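## Task

On the supply shelving's second shelf (the bottom shelf counts as the first), a parts box carries a roll of labels on top. Move that parts box into the cart's top tray. At the finish, the roll of labels must still be on that second shelf and must not overhang the shelf's front edge, and every other item that was on that shelf must also still be on it. Release the box and move the robot away afterwards. The robot must not tip over or be left leaning, or the task fails. Nothing counts as done if it stays in place only because the robot is holding it.

## Robot and tools

Robot: a simulated Hello Robot Stretch 3 with one arm. It has a two-wheel differential base (0.33 m long, 0.34 m wide) that cannot move sideways, a lift carriage on a vertical mast, and a telescoping arm that reaches out to the robot's RIGHT side. To shift the gripper forward or back you drive the base. Turning in place pivots about the point midway between the drive wheels, 0.05 m behind the front edge. With the arm pulled in and the wrist folded, a spin sweeps a 0.28 m radius; an unfolded, level gripper reaches beyond that. Loose objects may occasionally get nudged by the scene itself.

Frames: the base frame has its origin on the floor between the drive wheels, x forward, y left, z up. hand_pose is reported in this frame, at the point where closed fingertips meet; with all wrist joints at zero its x axis is up, y points back along the arm toward the mast, z toward the robot's rear. Fingertips are round pads 0.04 m wide. The odometry frame is the base frame as it was at scene start; base_odometry counts wheel rotation only, so slip shows up as travel. Heading is in radians, left positive, range -3.142 to 3.142.

execute_actions: argument "actions" is a list holding one action or none (empty just returns state and images). An action may contain "base", "joints", "contact_limits". "base" holds exactly one key: {"translate_m": d}, a relative drive of d metres from the base's last reported position, forward positive, -1 to 1; or {"rotate_rad": d}, a relative spin in place, counter-clockwise (left) positive, -3.2 to 3.2. "joints" is a single dictionary of absolute targets keyed by joint name: lift_m 0 to 1.1 m (arm height on mast); arm_m 0 to 0.52 m (extension); wrist_yaw_rad -1.345 to 4.42 (0 along the arm, positive toward the robot's front, 3.0 folded over the base); wrist_pitch_rad -1.57 to 0.451 (0 level, negative tips fingertips down); wrist_roll_rad -2.911 to 2.911 (0 means fingers side by side, level); gripper_m -0.089 to 0.179 (larger is wider; actual tip gap is about 0.007 less when nearly shut and 0.025 less when fully open, zero under 0.007); head_pan_rad -3.953 to 1.73 (0 forward, positive left, -1.57 looks along the arm); head_tilt_rad -1.53 to 0.419 (negative looks down). Done tolerances: lift and arm ±0.004, yaw and roll ±0.02, pitch ±0.05, gripper ±0.004, head ±0.02. "contact_limits" accepts only arm_m, an effort percentage 1 to 100 at which arm motion halts (negative sense when retracting); it also caps arm holding force until the next action, and values above the maximum are clipped. "cameras" picks head_camera, nav_camera, wrist_camera or all; omitted or null means all, [] means none. Unknown keys or out-of-range numbers cause rejection with no motion. Motions in one action start together but may finish separately. Joints or base omitted from an action may keep driving toward earlier targets without that showing in the statuses. No action runs over 15 s. If a call reports a stop, later motion, wait and finished_scene calls in that same reply are skipped.

wait: "seconds" 0 to 10; issues nothing new and returns state and images. zoom_image: "camera" plus "region" [x0, y0, x1, y1] in pixels from the top-left of that camera's newest full image, at most 504 by 504. finished_scene: "scene" (1 or 2) ends the current scene irrevocably after the last command settles; the result tells whether it succeeded and gives the next task.

Results: base_status and joint_status report how each motion ended: done (for the base, wheels turned the commanded amount even if slipping), off_target (stopped short, may still be pushing), contact_stop, time_out, torque_fault. After the last three the old target is dropped. The arm and lift contact-stop when pressing firmly and then go slack until commanded again; a slack lift can sag under load, and closing fingers on a surface lifts it. Base, wrist and head never contact-stop and keep pushing. Wrist servos shut off for 10 s after sustained strain (torque_fault). on_its_own lists uncommanded joints; "held at" is their held target. motor_effort gives percent of maximum, positive toward higher values, peak in brackets; readings carry fixed bias and noise. Effort outside rest range suggests contact or load. Positive wheel effort pushes forward. lidar_m: 12 distances in 30-degree sectors, 1st straight ahead, going counter-clockwise (4th left, 7th behind, 10th right), scanned 0.17 m above the floor, range 0.15 to 12 m, "-" for none; blind to clear objects and partly blocked by the mast and low lift. wrist_depth_mm (45 to 1000) and head_depth_mm (280 to 4000, sideways image) are 7 by 7 grids of median depth. base_tilt in degrees, forward and right positive, with a few degrees of fixed bias. turned_by_wheels and turned_by_imu give rotation since last result.

Speed: the base is fast (0.30 m/s, 1.9 rad/s) only with lift_m under 0.30, arm_m under 0.03 and wrist_yaw_rad over 2.54; otherwise 0.10 m/s and 0.63 rad/s.

Gripping: command gripper_m below the object's width; release with at least 0.02 above the contact value. Neither reading nor status confirms a hold. Overly hard squeezes get reduced by a stall guard; send a different value to squeeze again.

Safety: fold or unfold the wrist only with lift_m 0.32 to 0.95, wrist_pitch_rad -0.4 and roll near 0; after folding, lift may go down to 0.25. With yaw below -0.4 keep pitch at -0.5 or lower. Pushing against something rigid with the gripper above about 0.45 m can tip the robot, more so with raised contact limits or a repeated push. Never drive while holding or pressing on something fixed. If snagged, reverse the last move in small steps; if leaning, free the gripper and, if still tipped, drop lift_m to about 0.2. Avoid dropping objects, slamming, and hard shoves. Between replies the robot keeps its last command while the simulation continues.

Each tool is called as name(argument=value, ...), one argument or row to a line, values as JSON.

## Session

execute_actions(
  actions=[],
)

Scene clock: 0.00 s.
base_odometry: x=+0.000 y=+0.000 heading=+0.000 (m, m, rad; odometry frame)
turned_by_wheels: +0.000 (rad since the last result)
turned_by_imu: +0.000 (rad since the last result)
base_tilt: forward=+0.3 right=-0.8 (deg)
lidar_m: 2.38 1.94 1.97 2.05 1.54 1.99 2.07 2.05 2.58 1.93 1.52 1.68
head_depth_mm: 2012 2156 2177 2179 2241 2222 2019 / 2033 2413 2453 2483 2491 2530 2119 / 2012 2685 2804 2785 2818 2827 2138 / 1985 2700 2689 2712 2695 2656 2153 / 1984 2484 2466 2503 2490 2507 2148 / 1962 2355 2365 2342 2336 2312 2180 / 1963 2179 2177 2195 2190 2214 2157
base_status: not commanded
joint_positions: lift_m=+0.483 arm_m=+0.001 wrist_yaw_rad=+2.995 wrist_pitch_rad=-0.533 wrist_roll_rad=+0.016 gripper_m=+0.037 head_pan_rad=-0.009 head_tilt_rad=-0.023
joint_status: not commanded
motor_effort: left_wheel=+0 right_wheel=+0 lift_m=+28 arm_m=+1 wrist_yaw_rad=+0 wrist_pitch_rad=+8 wrist_roll_rad=+0 gripper_m=+0 head_pan_rad=+0 head_tilt_rad=+3 (%)
hand_pose: x=+0.0093 y=+0.0600 z=+0.4710 quat_wxyz=(+0.237, +0.699, +0.134, +0.661) (m; base frame)
wrist_depth_mm: - - - - - - - / - - - - - - - / - - - - - - - / - - - - 961 945 951 / 879 886 - 854 853 799 792 / 746 741 - 719 - 703 678 / 651 639 - 617 601 601 597
pictures: head_camera (sideways: a quarter turn clockwise sets it upright), nav_camera (sideways: a quarter turn counterclockwise sets it upright), wrist_camera
Images, in order (width x height): head_camera 896x504, nav_camera 672x504, wrist_camera 644x364.

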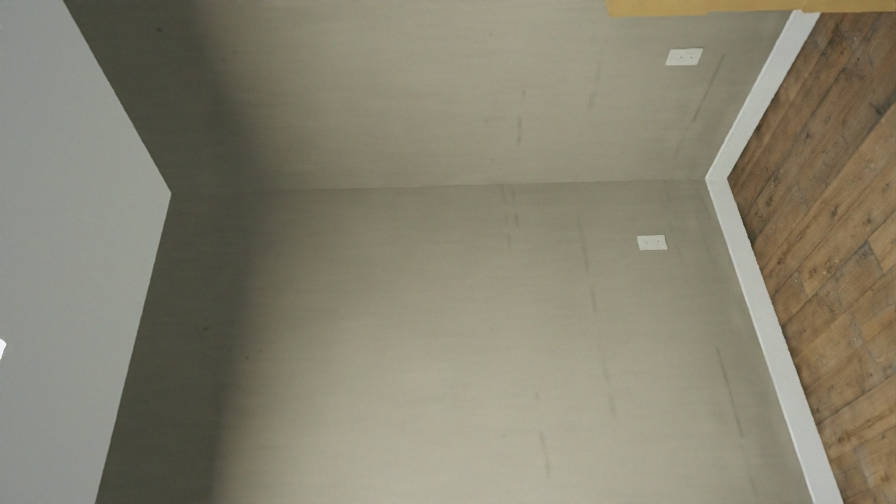

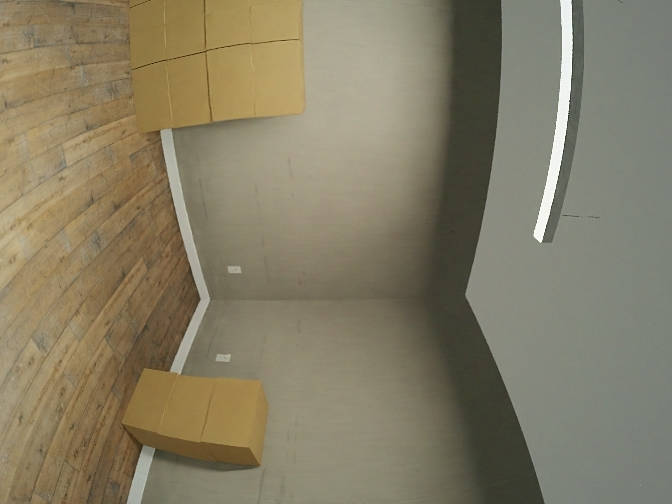

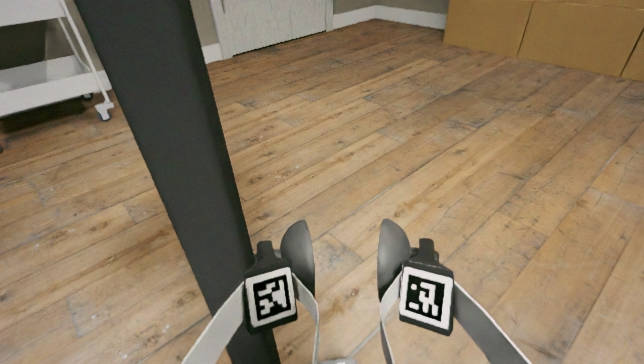

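execute_actions(
  actions=[
    {"joints":{"head_pan_rad":-2.6,"head_tilt_rad":-0.3}},
  ],
  cameras=["nav_camera","head_camera"],
)

Scene clock: 5.63 s.
base_odometry: x=+0.000 y=+0.000 heading=+0.000 (m, m, rad; odometry frame)
turned_by_wheels: +0.000 (rad since the last result)
turned_by_imu: -0.001 (rad since the last result)
base_tilt: forward=+0.3 right=-0.8 (deg)
lidar_m: 2.38 1.94 1.98 2.06 1.53 1.98 2.08 2.06 2.57 1.93 1.52 1.68
head_depth_mm: 2222 2354 2508 2627 2713 1922 1512 / 1998 2196 2200 2382 2405 1938 1513 / 2182 2266 2414 2531 2435 1937 1519 / 2170 2273 2423 2532 2546 1965 1547 / 2166 2265 2389 2360 2488 1984 1543 / 2164 2305 2439 2571 2713 1993 1539 / 2233 2320 2459 2624 2720 1984 1549
base_status: not commanded
joint_positions: lift_m=+0.483 arm_m=+0.001 wrist_yaw_rad=+2.995 wrist_pitch_rad=-0.533 wrist_roll_rad=+0.016 gripper_m=+0.037 head_pan_rad=-2.593 head_tilt_rad=-0.296
joint_status: all done
motor_effort: left_wheel=+0(0) right_wheel=+0(0) lift_m=+28(28) arm_m=+0(0) wrist_yaw_rad=-1(0) wrist_pitch_rad=+8(8) wrist_roll_rad=+0(0) gripper_m=-1(2) head_pan_rad=-4(47) head_tilt_rad=-2(20) (%)
hand_pose: x=+0.0093 y=+0.0600 z=+0.4710 quat_wxyz=(+0.237, +0.699, +0.134, +0.661) (m; base frame)
wrist_depth_mm: - - - - - - - / - - - - - - - / - - - - - - - / - - - - - 962 921 / 896 861 - 834 837 787 785 / 756 736 - 716 - 686 690 / 643 640 - 624 606 605 600
pictures: head_camera (sideways: a quarter turn clockwise sets it upright), nav_camera (sideways: a quarter turn counterclockwise sets it upright)
Images, in order (width x height): head_camera 896x504, nav_camera 672x504.

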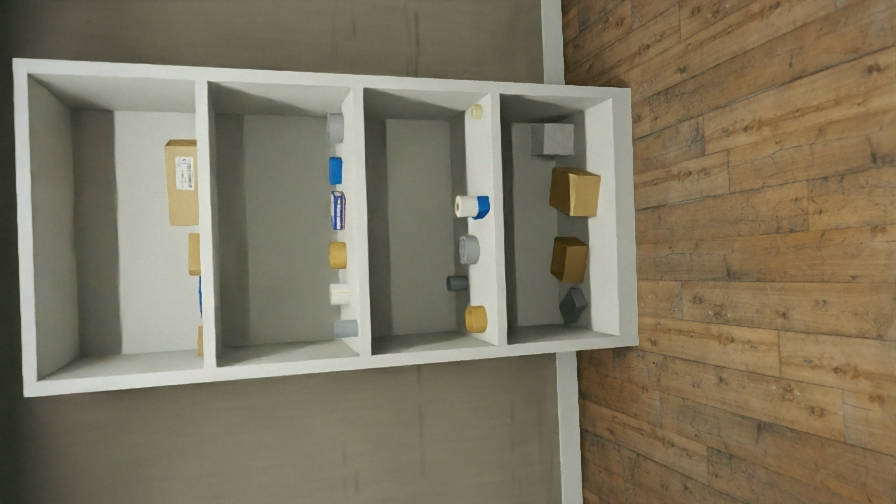

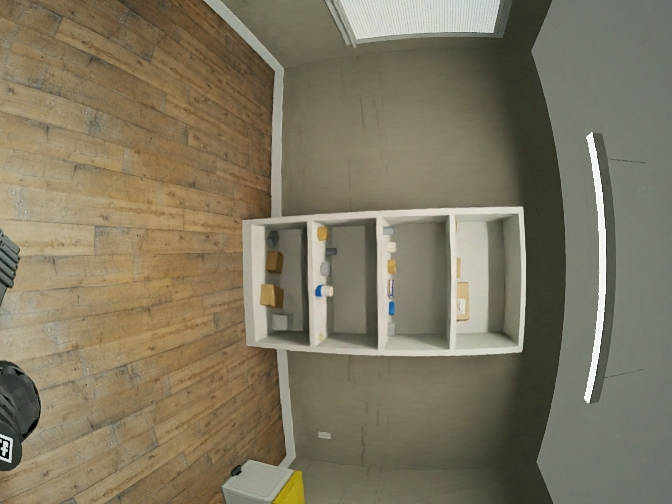

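execute_actions(
  actions=[
    {"joints":{"lift_m":0.27,"head_pan_rad":0,"head_tilt_rad":-0.5}},
  ],
  cameras=[],
)

execute_actions(
  actions=[
    {"base":{"rotate_rad":-2.72}},
  ],
  cameras=[],
)

execute_actions(
  actions=[
    {"base":{"translate_m":1.0}},
  ],
  cameras=[],
)

execute_actions(
  actions=[
    {"base":{"translate_m":0.4}},
  ],
  cameras=[],
)

execute_actions(
  actions=[
    {"base":{"rotate_rad":1.75},"joints":{"head_pan_rad":-1.57,"head_tilt_rad":-0.7}},
  ],
  cameras=["nav_camera","head_camera"],
)

Scene clock: 28.77 s.
base_odometry: x=+0.000 y=+0.000 heading=+0.000 (m, m, rad; odometry frame)
turned_by_wheels: +0.000 (rad since the last result)
turned_by_imu: -0.001 (rad since the last result)
base_tilt: forward=+0.3 right=-0.9 (deg)
lidar_m: 2.38 1.93 1.98 2.06 1.54 1.99 2.07 2.06 2.57 1.93 1.52 1.68
head_depth_mm: 1919 2096 2213 1989 1980 1560 1298 / 2168 2327 2534 2578 1997 1564 1301 / 2406 2605 2800 2723 2008 1577 1301 / 2300 2515 2754 2771 1999 1586 1294 / 2163 2348 2579 2686 2012 1602 1315 / 2047 2200 2384 2534 2025 1597 1325 / 1906 2074 2229 2438 2051 1609 1327
base_status: not commanded
joint_positions: lift_m=+0.270 arm_m=+0.001 wrist_yaw_rad=+2.995 wrist_pitch_rad=-0.533 wrist_roll_rad=+0.016 gripper_m=+0.037 head_pan_rad=-0.007 head_tilt_rad=-0.494
joint_status: all done
motor_effort: left_wheel=+0(0) right_wheel=+0(0) lift_m=+20(24) arm_m=+0(1) wrist_yaw_rad=+0(1) wrist_pitch_rad=+8(8) wrist_roll_rad=+0(0) gripper_m=+0(0) head_pan_rad=+3(46) head_tilt_rad=-3(19) (%)
hand_pose: x=+0.0093 y=+0.0600 z=+0.2580 quat_wxyz=(+0.237, +0.699, +0.134, +0.661) (m; base frame)
wrist_depth_mm: - - - - - - - / - - - - - - 984 / 886 868 839 802 789 799 763 / 700 672 654 643 652 622 607 / 568 559 - 554 538 517 510 / 486 499 - - - 450 447 / - - - - 387 391 392
pictures: none
No camera images: the call's "cameras" was empty. Leave "cameras" out to get every camera's image.

Scene clock: 31.63 s.
base_odometry: x=+0.000 y=+0.000 heading=-2.720 (m, m, rad; odometry frame)
turned_by_wheels: -2.720 (rad since the last result)
turned_by_imu: -2.639 (rad since the last result)
base_tilt: forward=+0.3 right=-0.7 (deg)
lidar_m: 2.06 2.07 1.98 1.52 1.75 2.32 1.94 1.96 2.10 1.52 1.54 2.08
head_depth_mm: 2257 2451 2692 2679 1990 1572 1288 / 2220 2403 2669 2712 1996 1568 1290 / 2037 2173 2341 2435 2003 1578 1302 / 2141 2258 2495 2515 2018 1563 1306 / 2104 2230 2424 2504 2025 1591 1302 / 2095 2209 2250 2478 2025 1598 1319 / 1975 2214 2505 2651 2048 1606 1323
base_status: done
joint_positions: lift_m=+0.270 arm_m=+0.001 wrist_yaw_rad=+2.995 wrist_pitch_rad=-0.533 wrist_roll_rad=+0.016 gripper_m=+0.037 head_pan_rad=-0.007 head_tilt_rad=-0.494
joint_status: not commanded
motor_effort: left_wheel=+1(8) right_wheel=-3(8) lift_m=+20(20) arm_m=+0(0) wrist_yaw_rad=+0(0) wrist_pitch_rad=+8(8) wrist_roll_rad=+0(0) gripper_m=+0(1) head_pan_rad=+4(4) head_tilt_rad=-2(3) (%)
hand_pose: x=+0.0093 y=+0.0600 z=+0.2580 quat_wxyz=(+0.237, +0.699, +0.134, +0.661) (m; base frame)
wrist_depth_mm: - - - - - - - / - - - - - - 976 / 877 863 833 817 792 773 738 / 693 681 647 651 633 617 612 / 570 559 - 559 537 515 514 / 483 506 - - - 445 443 / - - - - 390 394 388
pictures: none
No camera images: the call's "cameras" was empty. Leave "cameras" out to get every camera's image.

Scene clock: 36.57 s.
base_odometry: x=-0.912 y=-0.409 heading=-2.720 (m, m, rad; odometry frame)
turned_by_wheels: +0.000 (rad since the last result)
turned_by_imu: -0.001 (rad since the last result)
base_tilt: forward=+0.2 right=-0.7 (deg)
lidar_m: 1.15 1.13 1.95 1.95 1.89 2.37 2.92 2.96 1.57 1.82 1.45 1.12
head_depth_mm: 926 1014 1585 1789 1927 1559 1292 / 1164 1235 1195 1348 1403 1501 1291 / 1278 1395 1272 1581 1676 1516 1304 / 1259 1365 1241 1590 1542 1491 1315 / 1242 1364 1218 1579 1661 1499 1314 / 1231 1348 1209 1544 1624 1503 1314 / 1230 1326 1155 1551 1313 1449 1319
base_status: done
joint_positions: lift_m=+0.270 arm_m=+0.001 wrist_yaw_rad=+2.995 wrist_pitch_rad=-0.533 wrist_roll_rad=+0.016 gripper_m=+0.037 head_pan_rad=-0.007 head_tilt_rad=-0.495
joint_status: not commanded
motor_effort: left_wheel=+1(9) right_wheel=-3(7) lift_m=+20(20) arm_m=+0(0) wrist_yaw_rad=-1(1) wrist_pitch_rad=+8(8) wrist_roll_rad=+0(0) gripper_m=-1(0) head_pan_rad=+4(3) head_tilt_rad=-2(3) (%)
hand_pose: x=+0.0093 y=+0.0600 z=+0.2580 quat_wxyz=(+0.237, +0.699, +0.134, +0.661) (m; base frame)
wrist_depth_mm: - - - - - - - / - - - - - - 975 / 878 865 838 810 786 778 745 / 690 674 656 651 635 626 614 / 566 558 - 553 542 517 518 / 486 495 - - - 451 440 / - - - - 388 391 390
pictures: none
No camera images: the call's "cameras" was empty. Leave "cameras" out to get every camera's image.

Scene clock: 39.57 s.
base_odometry: x=-1.277 y=-0.573 heading=-2.720 (m, m, rad; odometry frame)
turned_by_wheels: +0.000 (rad since the last result)
turned_by_imu: -0.001 (rad since the last result)
base_tilt: forward=+0.2 right=-0.7 (deg)
lidar_m: 0.75 0.80 1.45 2.00 1.96 2.15 3.30 2.85 1.74 1.34 1.35 0.75
head_depth_mm: 802 832 852 814 929 959 1155 / 936 1008 876 1072 1126 984 1213 / 929 1011 1006 758 1172 989 1223 / 914 999 938 766 1184 928 1188 / 906 987 896 773 1186 934 1232 / 895 975 962 733 1191 964 1234 / 889 964 1012 741 1154 942 1238
base_status: done
joint_positions: lift_m=+0.270 arm_m=+0.001 wrist_yaw_rad=+2.995 wrist_pitch_rad=-0.533 wrist_roll_rad=+0.016 gripper_m=+0.037 head_pan_rad=-0.007 head_tilt_rad=-0.495
joint_status: not commanded
motor_effort: left_wheel=+1(8) right_wheel=-3(7) lift_m=+21(21) arm_m=-1(1) wrist_yaw_rad=+0(0) wrist_pitch_rad=+8(8) wrist_roll_rad=+0(0) gripper_m=+0(1) head_pan_rad=+3(3) head_tilt_rad=-2(3) (%)
hand_pose: x=+0.0093 y=+0.0600 z=+0.2580 quat_wxyz=(+0.237, +0.699, +0.134, +0.661) (m; base frame)
wrist_depth_mm: - - - - - - - / - - - - - - 690 / 896 862 831 810 783 764 678 / 681 681 651 659 634 619 608 / 563 559 - 559 544 520 510 / 485 497 - - - 447 441 / - - - - 389 389 388
pictures: none
No camera images: the call's "cameras" was empty. Leave "cameras" out to get every camera's image.

Scene clock: 41.87 s.
base_odometry: x=-1.277 y=-0.573 heading=-0.970 (m, m, rad; odometry frame)
turned_by_wheels: +1.750 (rad since the last result)
turned_by_imu: +1.693 (rad since the last result)
base_tilt: forward=+0.3 right=-0.8 (deg)
lidar_m: 2.00 1.92 2.70 3.32 1.89 1.74 1.34 1.40 0.76 0.75 0.80 1.66
head_depth_mm: 915 834 1170 1173 1003 1265 1172 / 922 851 1182 1180 1041 1283 1174 / 926 829 1184 1188 1048 1282 1178 / 934 842 1202 1186 1045 1294 1178 / 939 845 1209 1166 1054 1306 1183 / 942 856 1218 1209 1053 1322 1181 / 947 871 1046 1101 1049 1297 1194
base_status: done
joint_positions: lift_m=+0.270 arm_m=+0.001 wrist_yaw_rad=+2.995 wrist_pitch_rad=-0.533 wrist_roll_rad=+0.016 gripper_m=+0.037 head_pan_rad=-1.563 head_tilt_rad=-0.692
joint_status: all done
motor_effort: left_wheel=-1(6) right_wheel=+1(13) lift_m=+20(20) arm_m=-1(1) wrist_yaw_rad=+0(1) wrist_pitch_rad=+8(8) wrist_roll_rad=+0(0) gripper_m=+0(0) head_pan_rad=-3(45) head_tilt_rad=-4(20) (%)
hand_pose: x=+0.0093 y=+0.0600 z=+0.2580 quat_wxyz=(+0.237, +0.699, +0.134, +0.661) (m; base frame)
wrist_depth_mm: - - - - - - - / - - - - - - 997 / 907 871 839 829 782 772 774 / 691 671 656 647 644 623 605 / 566 558 - 560 539 525 513 / 487 507 - - - 444 439 / - - - - 391 392 388
pictures: head_camera (sideways: a quarter turn clockwise sets it upright), nav_camera (sideways: a quarter turn counterclockwise sets it upright)
Images, in order (width x height): head_camera 896x504, nav_camera 672x504.

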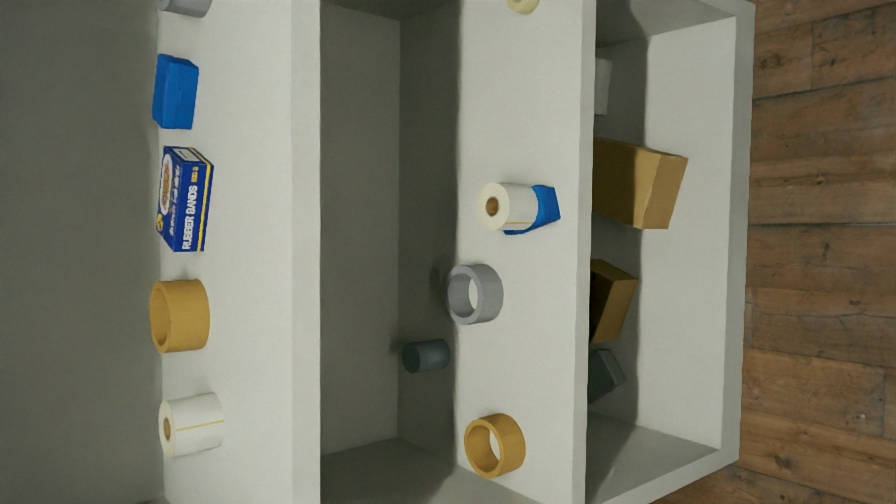

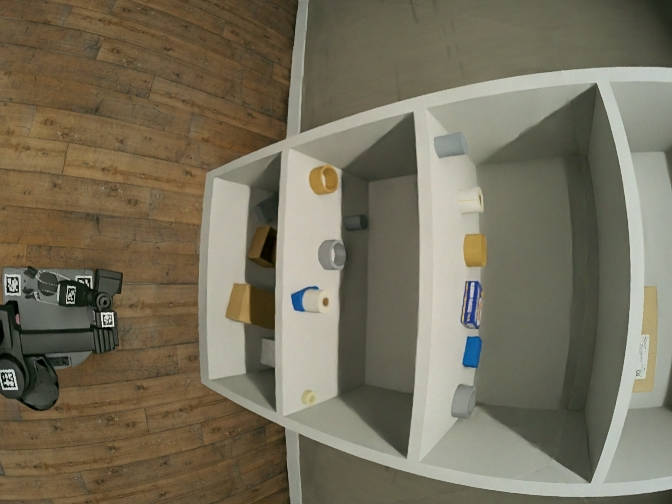

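execute_actions(
  actions=[
    {"base":{"rotate_rad":-0.05},"joints":{"lift_m":0.55,"wrist_pitch_rad":-0.4}},
  ],
  cameras=[],
)

execute_actions(
  actions=[
    {"joints":{"wrist_yaw_rad":0,"gripper_m":0.13}},
  ],
  cameras=[],
)

execute_actions(
  actions=[
    {"joints":{"wrist_pitch_rad":0,"arm_m":0.1,"head_tilt_rad":-0.9}},
  ],
  cameras=["head_camera","wrist_camera"],
)

Scene clock: 51.63 s.
base_odometry: x=-1.277 y=-0.573 heading=-1.020 (m, m, rad; odometry frame)
turned_by_wheels: -0.050 (rad since the last result)
turned_by_imu: -0.050 (rad since the last result)
base_tilt: forward=+0.2 right=-0.7 (deg)
lidar_m: 2.00 1.92 2.69 3.31 1.98 1.74 1.33 1.38 0.76 0.75 0.80 1.58
head_depth_mm: 927 814 1051 1131 1018 1275 1176 / 929 858 1195 1183 1041 1280 1182 / 926 836 1195 1185 1038 1289 1181 / 927 835 715 1190 1017 1284 1178 / 928 850 720 1192 1057 1296 1185 / 927 861 723 1167 1058 1297 1186 / 930 816 726 1167 1030 1287 1193
base_status: done
joint_positions: lift_m=+0.550 arm_m=+0.001 wrist_yaw_rad=+2.995 wrist_pitch_rad=-0.423 wrist_roll_rad=+0.016 gripper_m=+0.037 head_pan_rad=-1.563 head_tilt_rad=-0.692
joint_status: all done
motor_effort: left_wheel=+1(4) right_wheel=-2(7) lift_m=+35(36) arm_m=-1(1) wrist_yaw_rad=-1(1) wrist_pitch_rad=+14(15) wrist_roll_rad=+0(0) gripper_m=+0(0) head_pan_rad=-3(4) head_tilt_rad=-4(4) (%)
hand_pose: x=+0.0115 y=+0.0752 z=+0.5612 quat_wxyz=(+0.200, +0.705, +0.096, +0.673) (m; base frame)
wrist_depth_mm: - - - - - - - / - - - - - - - / - - - - - - - / - - - - - - - / - - - - - - - / 896 904 - 891 - 845 837 / 785 761 - 755 734 726 718
pictures: none
No camera images: the call's "cameras" was empty. Leave "cameras" out to get every camera's image.

Scene clock: 54.13 s.
base_odometry: x=-1.277 y=-0.573 heading=-1.020 (m, m, rad; odometry frame)
turned_by_wheels: +0.000 (rad since the last result)
turned_by_imu: -0.001 (rad since the last result)
base_tilt: forward=+0.3 right=-0.6 (deg)
lidar_m: 2.00 1.92 2.69 3.30 1.98 1.74 1.34 1.38 0.76 0.75 0.80 1.58
head_depth_mm: 931 817 1052 1128 1014 1281 1177 / 926 857 1195 1179 1041 1278 1181 / 926 840 1194 1186 1041 1282 1204 / 934 836 714 1189 1016 1292 1187 / 930 853 720 1204 1049 1295 1183 / 926 857 721 1166 1054 1304 1188 / 930 815 728 1162 1024 1282 1187
base_status: not commanded
joint_positions: lift_m=+0.550 arm_m=+0.001 wrist_yaw_rad=+0.002 wrist_pitch_rad=-0.423 wrist_roll_rad=+0.016 gripper_m=+0.130 head_pan_rad=-1.563 head_tilt_rad=-0.692
joint_status: all done
motor_effort: left_wheel=+1(1) right_wheel=-3(3) lift_m=+35(35) arm_m=-1(1) wrist_yaw_rad=-2(1) wrist_pitch_rad=+14(14) wrist_roll_rad=+0(0) gripper_m=+0(81) head_pan_rad=-4(3) head_tilt_rad=-4(4) (%)
hand_pose: x=-0.0211 y=-0.3699 z=+0.5612 quat_wxyz=(+0.686, +0.148, -0.696, -0.149) (m; base frame)
wrist_depth_mm: 582 761 770 761 781 688 453 / 518 640 553 491 577 548 453 / 451 449 440 434 436 428 425 / 585 813 - 985 946 700 485 / 590 831 897 857 856 697 550 / 640 719 793 721 770 786 843 / 746 690 686 669 670 670 710
pictures: none
No camera images: the call's "cameras" was empty. Leave "cameras" out to get every camera's image.

Scene clock: 56.10 s.
base_odometry: x=-1.277 y=-0.573 heading=-1.020 (m, m, rad; odometry frame)
turned_by_wheels: +0.000 (rad since the last result)
turned_by_imu: +0.000 (rad since the last result)
base_tilt: forward=+0.2 right=-0.8 (deg)
lidar_m: 2.00 1.92 2.69 3.31 1.98 1.74 1.34 1.38 0.75 0.75 0.80 1.59
head_depth_mm: 712 1098 1111 1026 1336 1250 1124 / 715 1139 1140 1030 1369 - - / 718 1137 1145 1019 1369 - 1139 / 724 1146 1149 993 1375 1255 1135 / 727 1141 1126 1039 1372 1259 1124 / 737 1145 1133 1048 1387 1261 1123 / 711 1148 1165 1028 1367 1264 1125
base_status: not commanded
joint_positions: lift_m=+0.550 arm_m=+0.100 wrist_yaw_rad=+0.001 wrist_pitch_rad=-0.027 wrist_roll_rad=+0.016 gripper_m=+0.130 head_pan_rad=-1.563 head_tilt_rad=-0.889
joint_status: all done
motor_effort: left_wheel=+1(1) right_wheel=-3(3) lift_m=+35(35) arm_m=+3(5) wrist_yaw_rad=+0(2) wrist_pitch_rad=+16(17) wrist_roll_rad=+0(0) gripper_m=+0(1) head_pan_rad=-4(4) head_tilt_rad=-5(25) (%)
hand_pose: x=-0.0212 y=-0.5002 z=+0.6575 quat_wxyz=(+0.702, +0.010, -0.712, -0.010) (m; base frame)
wrist_depth_mm: 583 700 720 722 721 646 452 / 579 739 738 736 736 686 453 / 583 761 765 756 742 692 454 / 581 766 766 765 764 704 451 / 517 673 564 386 629 615 453 / 438 453 432 373 422 420 401 / 344 342 338 335 330 327 329
pictures: head_camera (sideways: a quarter turn clockwise sets it upright), wrist_camera
Images, in order (width x height): head_camera 896x504, wrist_camera 644x364.

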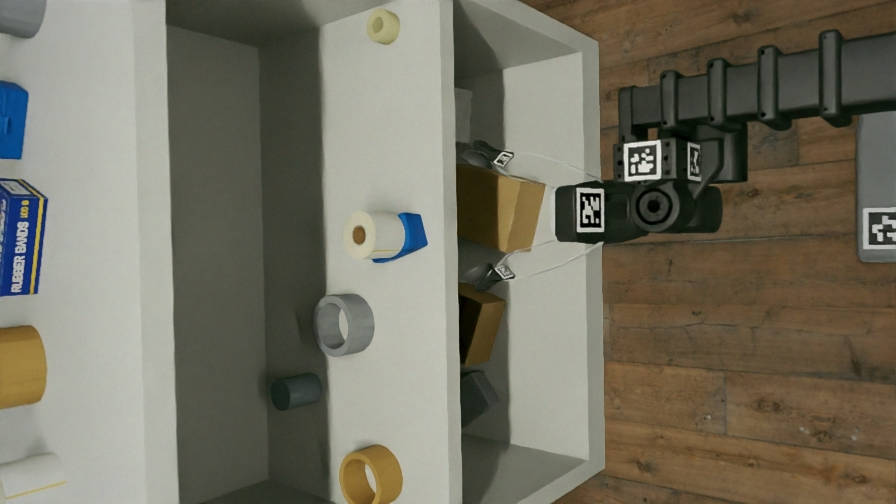

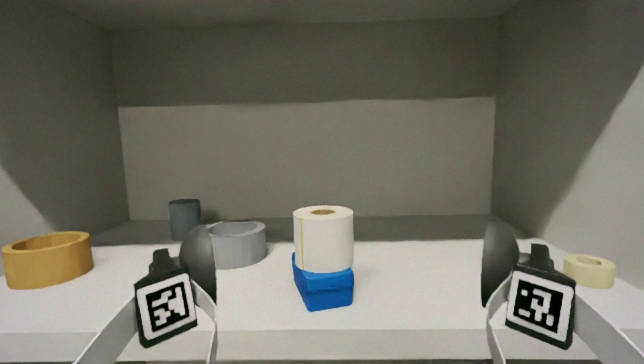

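execute_actions(
  actions=[
    {"base":{"translate_m":0.02},"joints":{"lift_m":0.47,"arm_m":0.18,"gripper_m":0.15}},
  ],
  cameras=["head_camera","wrist_camera"],
)

Scene clock: 64.33 s.
base_odometry: x=-1.267 y=-0.590 heading=-1.020 (m, m, rad; odometry frame)
turned_by_wheels: +0.000 (rad since the last result)
turned_by_imu: -0.001 (rad since the last result)
base_tilt: forward=+0.2 right=-0.8 (deg)
lidar_m: 1.98 1.91 2.68 3.32 2.01 1.75 1.36 1.40 0.77 0.75 0.79 1.57
head_depth_mm: 711 1125 1108 1023 1360 1247 1110 / 714 1148 1143 1031 1366 1273 - / 717 1146 1148 1023 1371 1220 1131 / 722 1144 1155 1016 1379 1258 1132 / 728 1137 1125 1042 1373 1260 1127 / 734 1143 1135 1046 1384 1268 1126 / 707 1136 1140 1033 1364 1271 1123
base_status: done
joint_positions: lift_m=+0.470 arm_m=+0.180 wrist_yaw_rad=+0.001 wrist_pitch_rad=-0.026 wrist_roll_rad=+0.016 gripper_m=+0.150 head_pan_rad=-1.563 head_tilt_rad=-0.889
joint_status: all done
motor_effort: left_wheel=+1(5) right_wheel=-3(6) lift_m=+20(29) arm_m=+4(3) wrist_yaw_rad=-1(0) wrist_pitch_rad=+15(16) wrist_roll_rad=+0(0) gripper_m=+0(72) head_pan_rad=-3(4) head_tilt_rad=-5(5) (%)
hand_pose: x=-0.0213 y=-0.5803 z=+0.5783 quat_wxyz=(+0.702, +0.010, -0.712, -0.009) (m; base frame)
wrist_depth_mm: 556 657 650 641 646 642 477 / 565 674 664 655 655 643 471 / 566 679 683 671 669 657 476 / 552 698 659 278 681 638 476 / 376 404 385 277 365 366 356 / 263 - 251 249 245 243 252 / 486 746 757 737 744 648 496
pictures: head_camera (sideways: a quarter turn clockwise sets it upright), wrist_camera
Images, in order (width x height): head_camera 896x504, wrist_camera 644x364.

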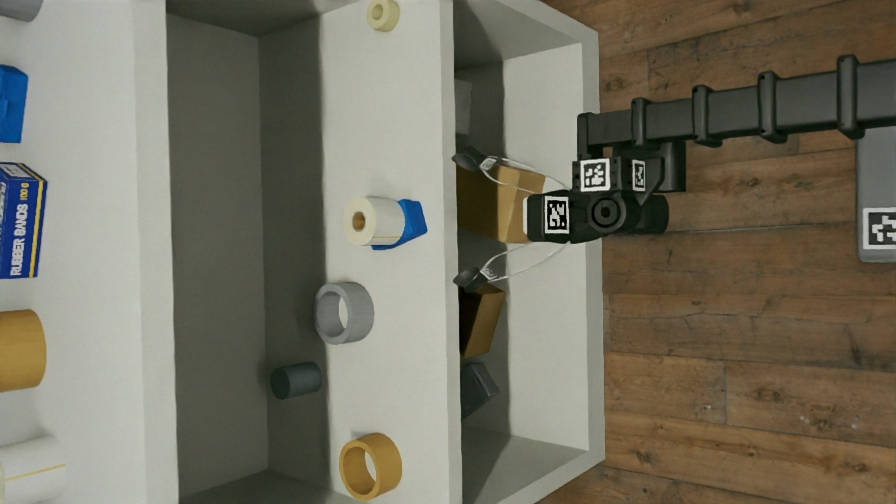

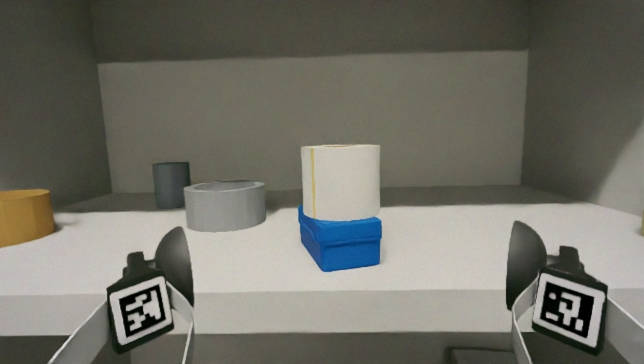

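execute_actions(
  actions=[
    {"joints":{"lift_m":0.485,"arm_m":0.31}},
  ],
  cameras=["head_camera","wrist_camera"],
)

Scene clock: 76.13 s.
base_odometry: x=-1.267 y=-0.590 heading=-1.020 (m, m, rad; odometry frame)
turned_by_wheels: +0.000 (rad since the last result)
turned_by_imu: -0.001 (rad since the last result)
base_tilt: forward=+0.3 right=-0.7 (deg)
lidar_m: 1.98 1.91 2.68 3.30 2.01 1.76 1.36 1.40 0.77 0.75 0.79 1.58
head_depth_mm: 711 1118 1117 1023 1359 1248 1109 / 716 1142 1147 1025 1365 - - / 720 1146 1151 986 1342 1247 1135 / 724 1144 1159 1012 1373 1264 1132 / 729 1139 1129 1043 1383 1259 1122 / 735 1149 1133 1052 1381 1255 1127 / 706 1135 1138 1035 1367 1274 1135
base_status: not commanded
joint_positions: lift_m=+0.485 arm_m=+0.310 wrist_yaw_rad=+0.001 wrist_pitch_rad=-0.026 wrist_roll_rad=+0.016 gripper_m=+0.150 head_pan_rad=-1.563 head_tilt_rad=-0.889
joint_status: all done
motor_effort: left_wheel=+1(1) right_wheel=-3(2) lift_m=+35(33) arm_m=+3(5) wrist_yaw_rad=-1(1) wrist_pitch_rad=+15(15) wrist_roll_rad=+0(0) gripper_m=-1(1) head_pan_rad=-3(3) head_tilt_rad=-5(6) (%)
hand_pose: x=-0.0213 y=-0.7103 z=+0.5927 quat_wxyz=(+0.702, +0.009, -0.712, -0.009) (m; base frame)
wrist_depth_mm: 534 532 523 528 517 517 477 / 538 544 536 537 523 529 477 / 552 564 549 544 543 536 471 / 549 558 562 181 551 549 484 / 458 369 347 147 167 409 397 / 296 - 280 151 242 273 285 / 229 203 211 149 154 204 185
pictures: head_camera (sideways: a quarter turn clockwise sets it upright), wrist_camera
Images, in order (width x height): head_camera 896x504, wrist_camera 644x364.

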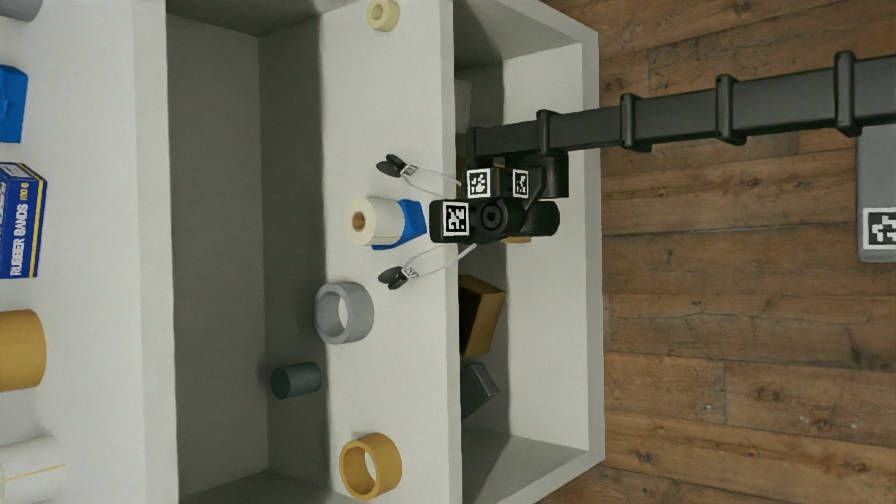

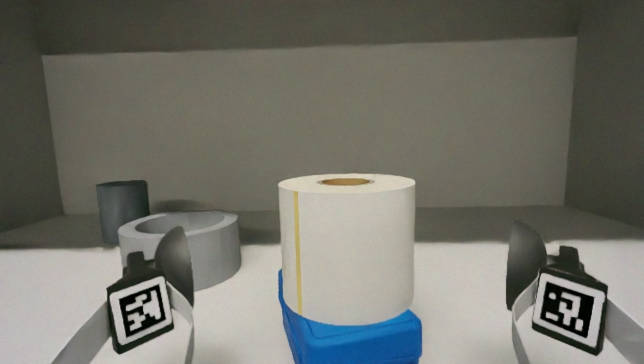

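execute_actions(
  actions=[
    {"joints":{"arm_m":0.33,"gripper_m":0.10}},
  ],
  cameras=["head_camera","wrist_camera"],
)

Scene clock: 81.50 s.
base_odometry: x=-1.267 y=-0.590 heading=-1.020 (m, m, rad; odometry frame)
turned_by_wheels: +0.000 (rad since the last result)
turned_by_imu: -0.001 (rad since the last result)
base_tilt: forward=+0.2 right=-0.8 (deg)
lidar_m: 1.99 1.90 2.68 3.31 2.01 1.75 1.36 1.40 0.77 0.75 0.79 1.58
head_depth_mm: 711 1118 1112 1031 1360 1241 1116 / 713 1147 1137 1031 1360 - - / 719 1144 1148 985 1354 1256 1133 / 725 1141 1152 1024 1375 1254 1137 / 729 1147 1129 1040 1378 1260 1119 / 733 1140 1136 1049 1389 1267 1122 / 708 1138 1135 1032 1365 1262 1128
base_status: not commanded
joint_positions: lift_m=+0.485 arm_m=+0.330 wrist_yaw_rad=+0.001 wrist_pitch_rad=-0.026 wrist_roll_rad=+0.016 gripper_m=+0.100 head_pan_rad=-1.563 head_tilt_rad=-0.889
joint_status: all done
motor_effort: left_wheel=+1(1) right_wheel=-3(3) lift_m=+35(35) arm_m=+4(5) wrist_yaw_rad=-1(1) wrist_pitch_rad=+15(15) wrist_roll_rad=+0(0) gripper_m=-1(83) head_pan_rad=-4(3) head_tilt_rad=-5(6) (%)
hand_pose: x=-0.0213 y=-0.7303 z=+0.5927 quat_wxyz=(+0.702, +0.009, -0.712, -0.009) (m; base frame)
wrist_depth_mm: 510 508 506 504 504 496 481 / 525 524 517 522 508 505 478 / 531 533 526 530 525 524 481 / 551 539 538 177 534 532 475 / 459 317 409 126 133 455 400 / 294 249 282 130 135 - 269 / 216 214 206 131 134 194 202
pictures: head_camera (sideways: a quarter turn clockwise sets it upright), wrist_camera
Images, in order (width x height): head_camera 896x504, wrist_camera 644x364.

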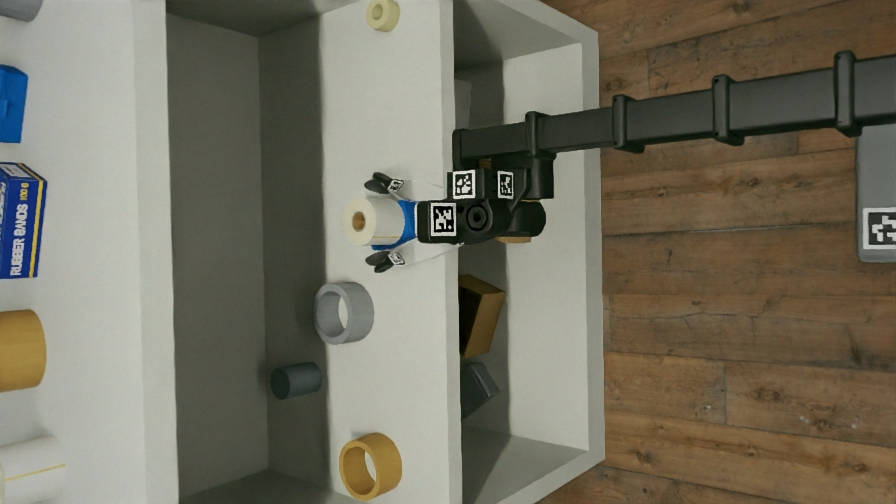

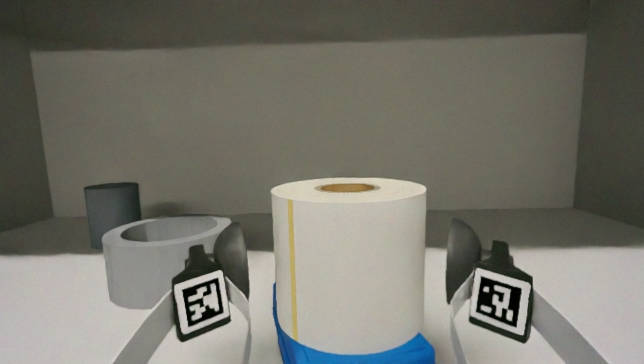

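execute_actions(
  actions=[
    {"joints":{"arm_m":0.338,"gripper_m":0.04}},
  ],
  cameras=["wrist_camera"],
)

execute_actions(
  actions=[
    {"joints":{"lift_m":0.51}},
  ],
  cameras=["head_camera","wrist_camera"],
)

Scene clock: 87.80 s.
base_odometry: x=-1.267 y=-0.590 heading=-1.020 (m, m, rad; odometry frame)
turned_by_wheels: +0.000 (rad since the last result)
turned_by_imu: -0.001 (rad since the last result)
base_tilt: forward=+0.2 right=-0.7 (deg)
lidar_m: 1.98 1.90 2.69 3.31 2.00 1.75 1.36 1.40 0.77 0.75 0.79 1.57
head_depth_mm: 711 1123 1114 1025 1352 1246 1107 / 713 1150 1138 1028 1368 - - / 717 1146 1148 1012 1370 1244 1130 / 724 1139 1154 1028 1373 1247 1137 / 731 1142 1131 1047 1367 1253 1125 / 731 1151 1135 1052 1383 1256 1129 / 708 1136 1137 1035 1369 1263 1128
base_status: not commanded
joint_positions: lift_m=+0.485 arm_m=+0.338 wrist_yaw_rad=-0.001 wrist_pitch_rad=-0.026 wrist_roll_rad=+0.016 gripper_m=+0.041 head_pan_rad=-1.563 head_tilt_rad=-0.889
joint_status: all done
motor_effort: left_wheel=+1(2) right_wheel=-2(3) lift_m=+35(35) arm_m=+3(5) wrist_yaw_rad=+1(2) wrist_pitch_rad=+15(15) wrist_roll_rad=+0(0) gripper_m=-15(88) head_pan_rad=-3(4) head_tilt_rad=-5(4) (%)
hand_pose: x=-0.0217 y=-0.7383 z=+0.5927 quat_wxyz=(+0.702, +0.009, -0.712, -0.010) (m; base frame)
wrist_depth_mm: 510 498 501 494 495 484 473 / 511 513 510 506 504 503 470 / 516 524 522 514 508 507 471 / 528 538 520 176 522 521 479 / 436 311 321 116 121 411 394 / 296 240 - 119 121 279 267 / 216 214 201 122 127 195 202
pictures: wrist_camera
Images, in order (width x height): wrist_camera 644x364.

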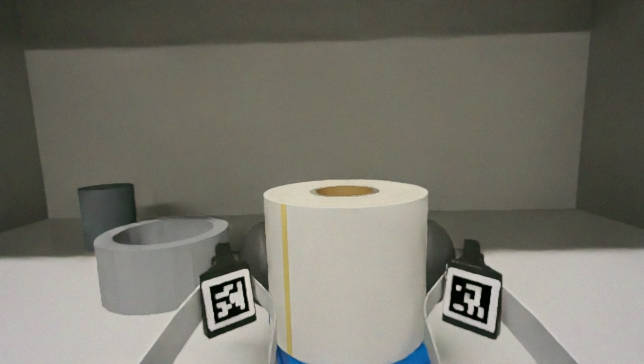

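Scene clock: 88.80 s.
base_odometry: x=-1.267 y=-0.590 heading=-1.020 (m, m, rad; odometry frame)
turned_by_wheels: +0.000 (rad since the last result)
turned_by_imu: +0.000 (rad since the last result)
base_tilt: forward=+0.3 right=-0.8 (deg)
lidar_m: 1.98 1.90 2.69 3.30 2.00 1.75 1.36 1.40 0.77 0.75 0.79 1.58
head_depth_mm: 711 1121 1107 1027 1364 1247 1133 / 716 1143 1148 1026 1375 - - / 717 1146 1148 1011 1365 1254 1124 / 725 1144 1147 1046 1374 1259 1136 / 731 1150 1129 1041 1375 1251 1122 / 734 1145 1131 1047 1383 1260 1124 / 707 1129 1132 1029 1364 1276 1125
base_status: not commanded
joint_positions: lift_m=+0.510 arm_m=+0.338 wrist_yaw_rad=-0.001 wrist_pitch_rad=-0.029 wrist_roll_rad=+0.016 gripper_m=+0.041 head_pan_rad=-1.563 head_tilt_rad=-0.889
joint_status: all done
motor_effort: left_wheel=+1(1) right_wheel=-2(2) lift_m=+36(39) arm_m=+3(4) wrist_yaw_rad=+2(0) wrist_pitch_rad=+17(17) wrist_roll_rad=+0(0) gripper_m=-15(15) head_pan_rad=-3(4) head_tilt_rad=-4(5) (%)
hand_pose: x=-0.0217 y=-0.7382 z=+0.6169 quat_wxyz=(+0.702, +0.010, -0.712, -0.011) (m; base frame)
wrist_depth_mm: 511 500 493 499 490 482 475 / 517 516 509 504 506 497 479 / 526 521 521 521 515 505 479 / 535 537 533 177 522 517 479 / 497 383 515 116 121 487 439 / 347 246 - 119 121 332 318 / 259 243 239 122 128 231 241
pictures: head_camera (sideways: a quarter turn clockwise sets it upright), wrist_camera
Images, in order (width x height): head_camera 896x504, wrist_camera 644x364.

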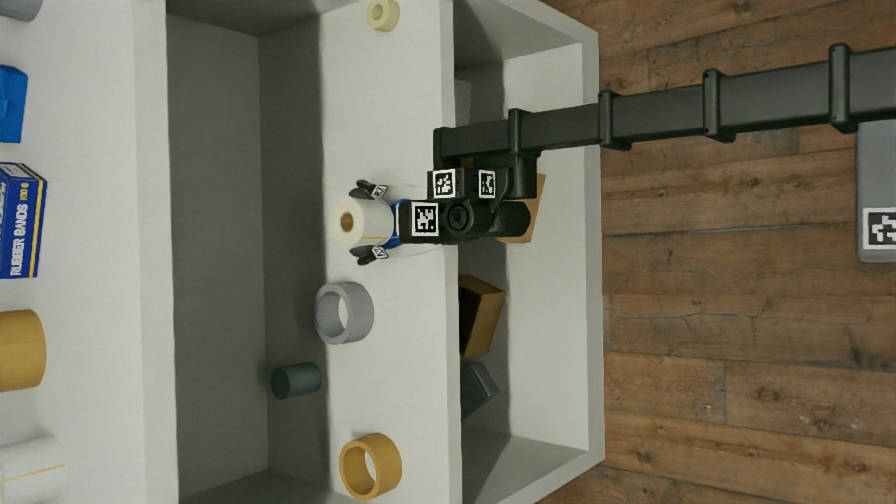

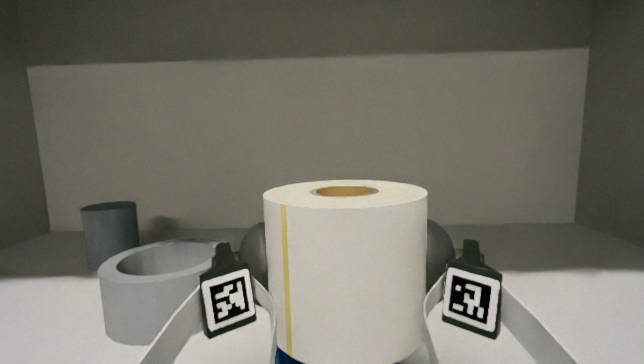

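execute_actions(
  actions=[
    {"base":{"translate_m":-0.17},"joints":{"arm_m":0.39}},
  ],
  cameras=[],
)

execute_actions(
  actions=[
    {"joints":{"lift_m":0.455}},
  ],
  cameras=["head_camera","wrist_camera"],
)

Scene clock: 99.67 s.
base_odometry: x=-1.356 y=-0.445 heading=-1.020 (m, m, rad; odometry frame)
turned_by_wheels: +0.000 (rad since the last result)
turned_by_imu: -0.001 (rad since the last result)
base_tilt: forward=+0.2 right=-0.8 (deg)
lidar_m: 2.15 2.05 2.79 3.30 1.77 1.62 1.19 1.23 0.69 0.74 0.89 1.59
head_depth_mm: 661 690 835 1606 1413 1240 1131 / 708 992 1082 1005 1368 - - / 719 1148 1149 - 1359 1248 1133 / 725 1145 1159 1191 1359 1257 1133 / 728 1146 1158 1017 1368 1259 1126 / 730 1141 1137 1046 1378 1257 1123 / 740 1143 1128 1049 1396 1263 1127
base_status: done
joint_positions: lift_m=+0.510 arm_m=+0.390 wrist_yaw_rad=-0.001 wrist_pitch_rad=-0.029 wrist_roll_rad=+0.016 gripper_m=+0.041 head_pan_rad=-1.563 head_tilt_rad=-0.889
joint_status: all done
motor_effort: left_wheel=+1(1) right_wheel=-2(10) lift_m=+36(36) arm_m=+3(4) wrist_yaw_rad=+0(2) wrist_pitch_rad=+17(17) wrist_roll_rad=+0(0) gripper_m=-15(15) head_pan_rad=-3(3) head_tilt_rad=-5(5) (%)
hand_pose: x=-0.0216 y=-0.7902 z=+0.6169 quat_wxyz=(+0.702, +0.010, -0.712, -0.011) (m; base frame)
wrist_depth_mm: 452 446 450 444 448 401 262 / 464 467 455 453 452 398 264 / 476 473 470 468 459 400 264 / 491 486 482 178 469 404 264 / 494 494 490 116 120 398 267 / 348 343 - 119 121 327 269 / 257 255 239 122 128 230 240
pictures: none
No camera images: the call's "cameras" was empty. Leave "cameras" out to get every camera's image.

Scene clock: 101.00 s.
base_odometry: x=-1.356 y=-0.445 heading=-1.020 (m, m, rad; odometry frame)
turned_by_wheels: +0.000 (rad since the last result)
turned_by_imu: +0.000 (rad since the last result)
base_tilt: forward=+0.3 right=-0.7 (deg)
lidar_m: 2.15 2.05 2.79 3.31 1.77 1.62 1.19 1.22 0.69 0.74 0.90 1.59
head_depth_mm: 662 688 838 1599 1416 1247 1105 / 708 990 1078 1007 1370 1269 - / 718 1145 1149 1034 1367 1252 1134 / 723 1151 1157 1041 1364 1260 1128 / 729 1148 1162 1018 1374 1257 1124 / 731 1143 1136 1051 1376 1264 1128 / 738 1142 1139 1050 1389 1263 1124
base_status: not commanded
joint_positions: lift_m=+0.455 arm_m=+0.390 wrist_yaw_rad=-0.001 wrist_pitch_rad=-0.029 wrist_roll_rad=+0.016 gripper_m=+0.041 head_pan_rad=-1.563 head_tilt_rad=-0.889
joint_status: all done
motor_effort: left_wheel=+1(1) right_wheel=-2(2) lift_m=+21(30) arm_m=+4(4) wrist_yaw_rad=+1(1) wrist_pitch_rad=+18(18) wrist_roll_rad=+0(0) gripper_m=-15(15) head_pan_rad=-3(4) head_tilt_rad=-6(5) (%)
hand_pose: x=-0.0216 y=-0.7902 z=+0.5624 quat_wxyz=(+0.702, +0.010, -0.712, -0.011) (m; base frame)
wrist_depth_mm: 455 449 455 450 441 397 263 / 467 460 456 458 450 399 264 / 478 468 475 465 468 404 265 / 493 489 482 178 472 405 264 / 340 330 328 116 121 304 253 / 220 218 - 119 121 211 202 / 163 161 152 122 128 146 152
pictures: head_camera (sideways: a quarter turn clockwise sets it upright), wrist_camera
Images, in order (width x height): head_camera 896x504, wrist_camera 644x364.

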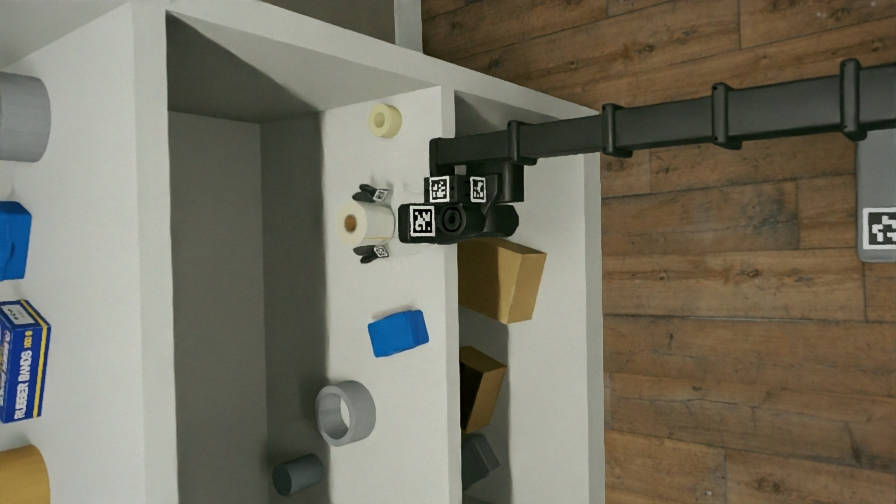

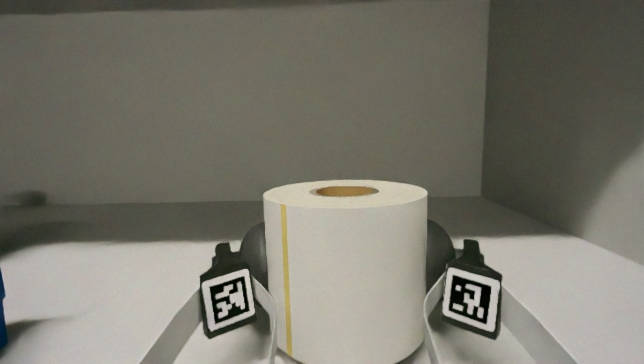

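execute_actions(
  actions=[
    {"joints":{"lift_m":0.446}},
  ],
  cameras=["wrist_camera"],
)

Scene clock: 106.63 s.
base_odometry: x=-1.356 y=-0.445 heading=-1.020 (m, m, rad; odometry frame)
turned_by_wheels: +0.000 (rad since the last result)
turned_by_imu: -0.001 (rad since the last result)
base_tilt: forward=+0.3 right=-0.7 (deg)
lidar_m: 2.15 2.05 2.79 3.29 1.76 1.62 1.18 1.23 0.69 0.74 0.90 1.59
head_depth_mm: 662 691 836 1618 1423 1239 1109 / 706 992 1081 1012 1362 1280 - / 721 1142 1147 1012 1370 1253 1133 / 722 1147 1156 1041 1361 1258 1135 / 731 1148 1157 1019 1375 1264 1129 / 735 1143 1128 1042 1378 1268 1123 / 740 1138 1136 1052 1386 1266 1121
base_status: not commanded
joint_positions: lift_m=+0.446 arm_m=+0.390 wrist_yaw_rad=-0.001 wrist_pitch_rad=-0.030 wrist_roll_rad=+0.016 gripper_m=+0.041 head_pan_rad=-1.563 head_tilt_rad=-0.889
joint_status: all done
motor_effort: left_wheel=+1(1) right_wheel=-2(2) lift_m=+21(20) arm_m=+4(4) wrist_yaw_rad=+1(1) wrist_pitch_rad=+17(18) wrist_roll_rad=+0(0) gripper_m=-15(16) head_pan_rad=-3(3) head_tilt_rad=-5(6) (%)
hand_pose: x=-0.0216 y=-0.7902 z=+0.5533 quat_wxyz=(+0.702, +0.010, -0.712, -0.011) (m; base frame)
wrist_depth_mm: 455 453 444 446 442 397 262 / 462 461 456 457 453 401 263 / 476 474 473 466 467 401 262 / 490 480 479 177 463 394 266 / 311 303 297 116 121 276 246 / 199 196 - 119 121 190 182 / 148 146 137 122 127 132 138
pictures: wrist_camera
Images, in order (width x height): wrist_camera 644x364.

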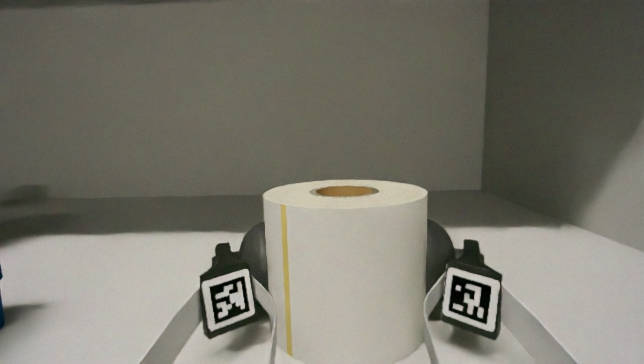

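execute_actions(
  actions=[
    {"joints":{"lift_m":0.439}},
  ],
  cameras=["wrist_camera"],
)

Scene clock: 110.27 s.
base_odometry: x=-1.356 y=-0.445 heading=-1.020 (m, m, rad; odometry frame)
turned_by_wheels: +0.000 (rad since the last result)
turned_by_imu: -0.001 (rad since the last result)
base_tilt: forward=+0.3 right=-0.8 (deg)
lidar_m: 2.15 2.04 2.79 3.31 1.77 1.62 1.19 1.23 0.69 0.74 0.89 1.59
head_depth_mm: 664 690 839 1602 1408 1245 1111 / 708 990 1085 1004 1349 1267 - / 719 1147 1146 1012 1369 1254 1136 / 727 1145 1148 1038 1357 1265 1138 / 731 1144 1158 1019 1377 1261 1120 / 735 1142 1126 1044 1384 1253 1131 / 737 1143 1135 1053 1387 1269 1130
base_status: not commanded
joint_positions: lift_m=+0.439 arm_m=+0.390 wrist_yaw_rad=-0.001 wrist_pitch_rad=-0.007 wrist_roll_rad=+0.016 gripper_m=+0.041 head_pan_rad=-1.563 head_tilt_rad=-0.889
joint_status: all done
motor_effort: left_wheel=+1(1) right_wheel=-2(2) lift_m=+18(20) arm_m=+3(4) wrist_yaw_rad=+1(1) wrist_pitch_rad=+4(18) wrist_roll_rad=+0(0) gripper_m=-15(16) head_pan_rad=-3(3) head_tilt_rad=-4(6) (%)
hand_pose: x=-0.0216 y=-0.7908 z=+0.5523 quat_wxyz=(+0.702, +0.002, -0.712, -0.003) (m; base frame)
wrist_depth_mm: 458 463 455 446 443 396 262 / 463 465 464 457 458 397 264 / 479 475 469 464 464 403 263 / 487 476 476 180 472 405 267 / 325 313 307 116 120 284 252 / 201 198 - 119 122 191 183 / 146 145 136 122 125 131 137
pictures: wrist_camera
Images, in order (width x height): wrist_camera 644x364.

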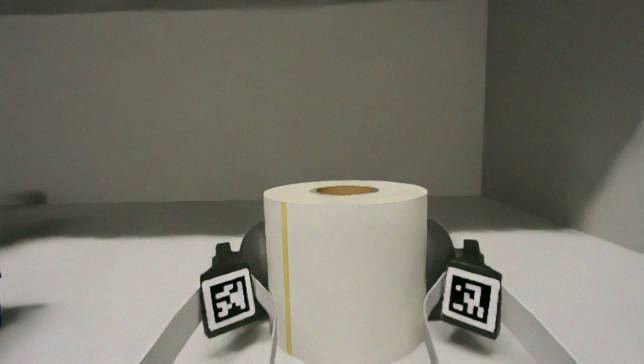

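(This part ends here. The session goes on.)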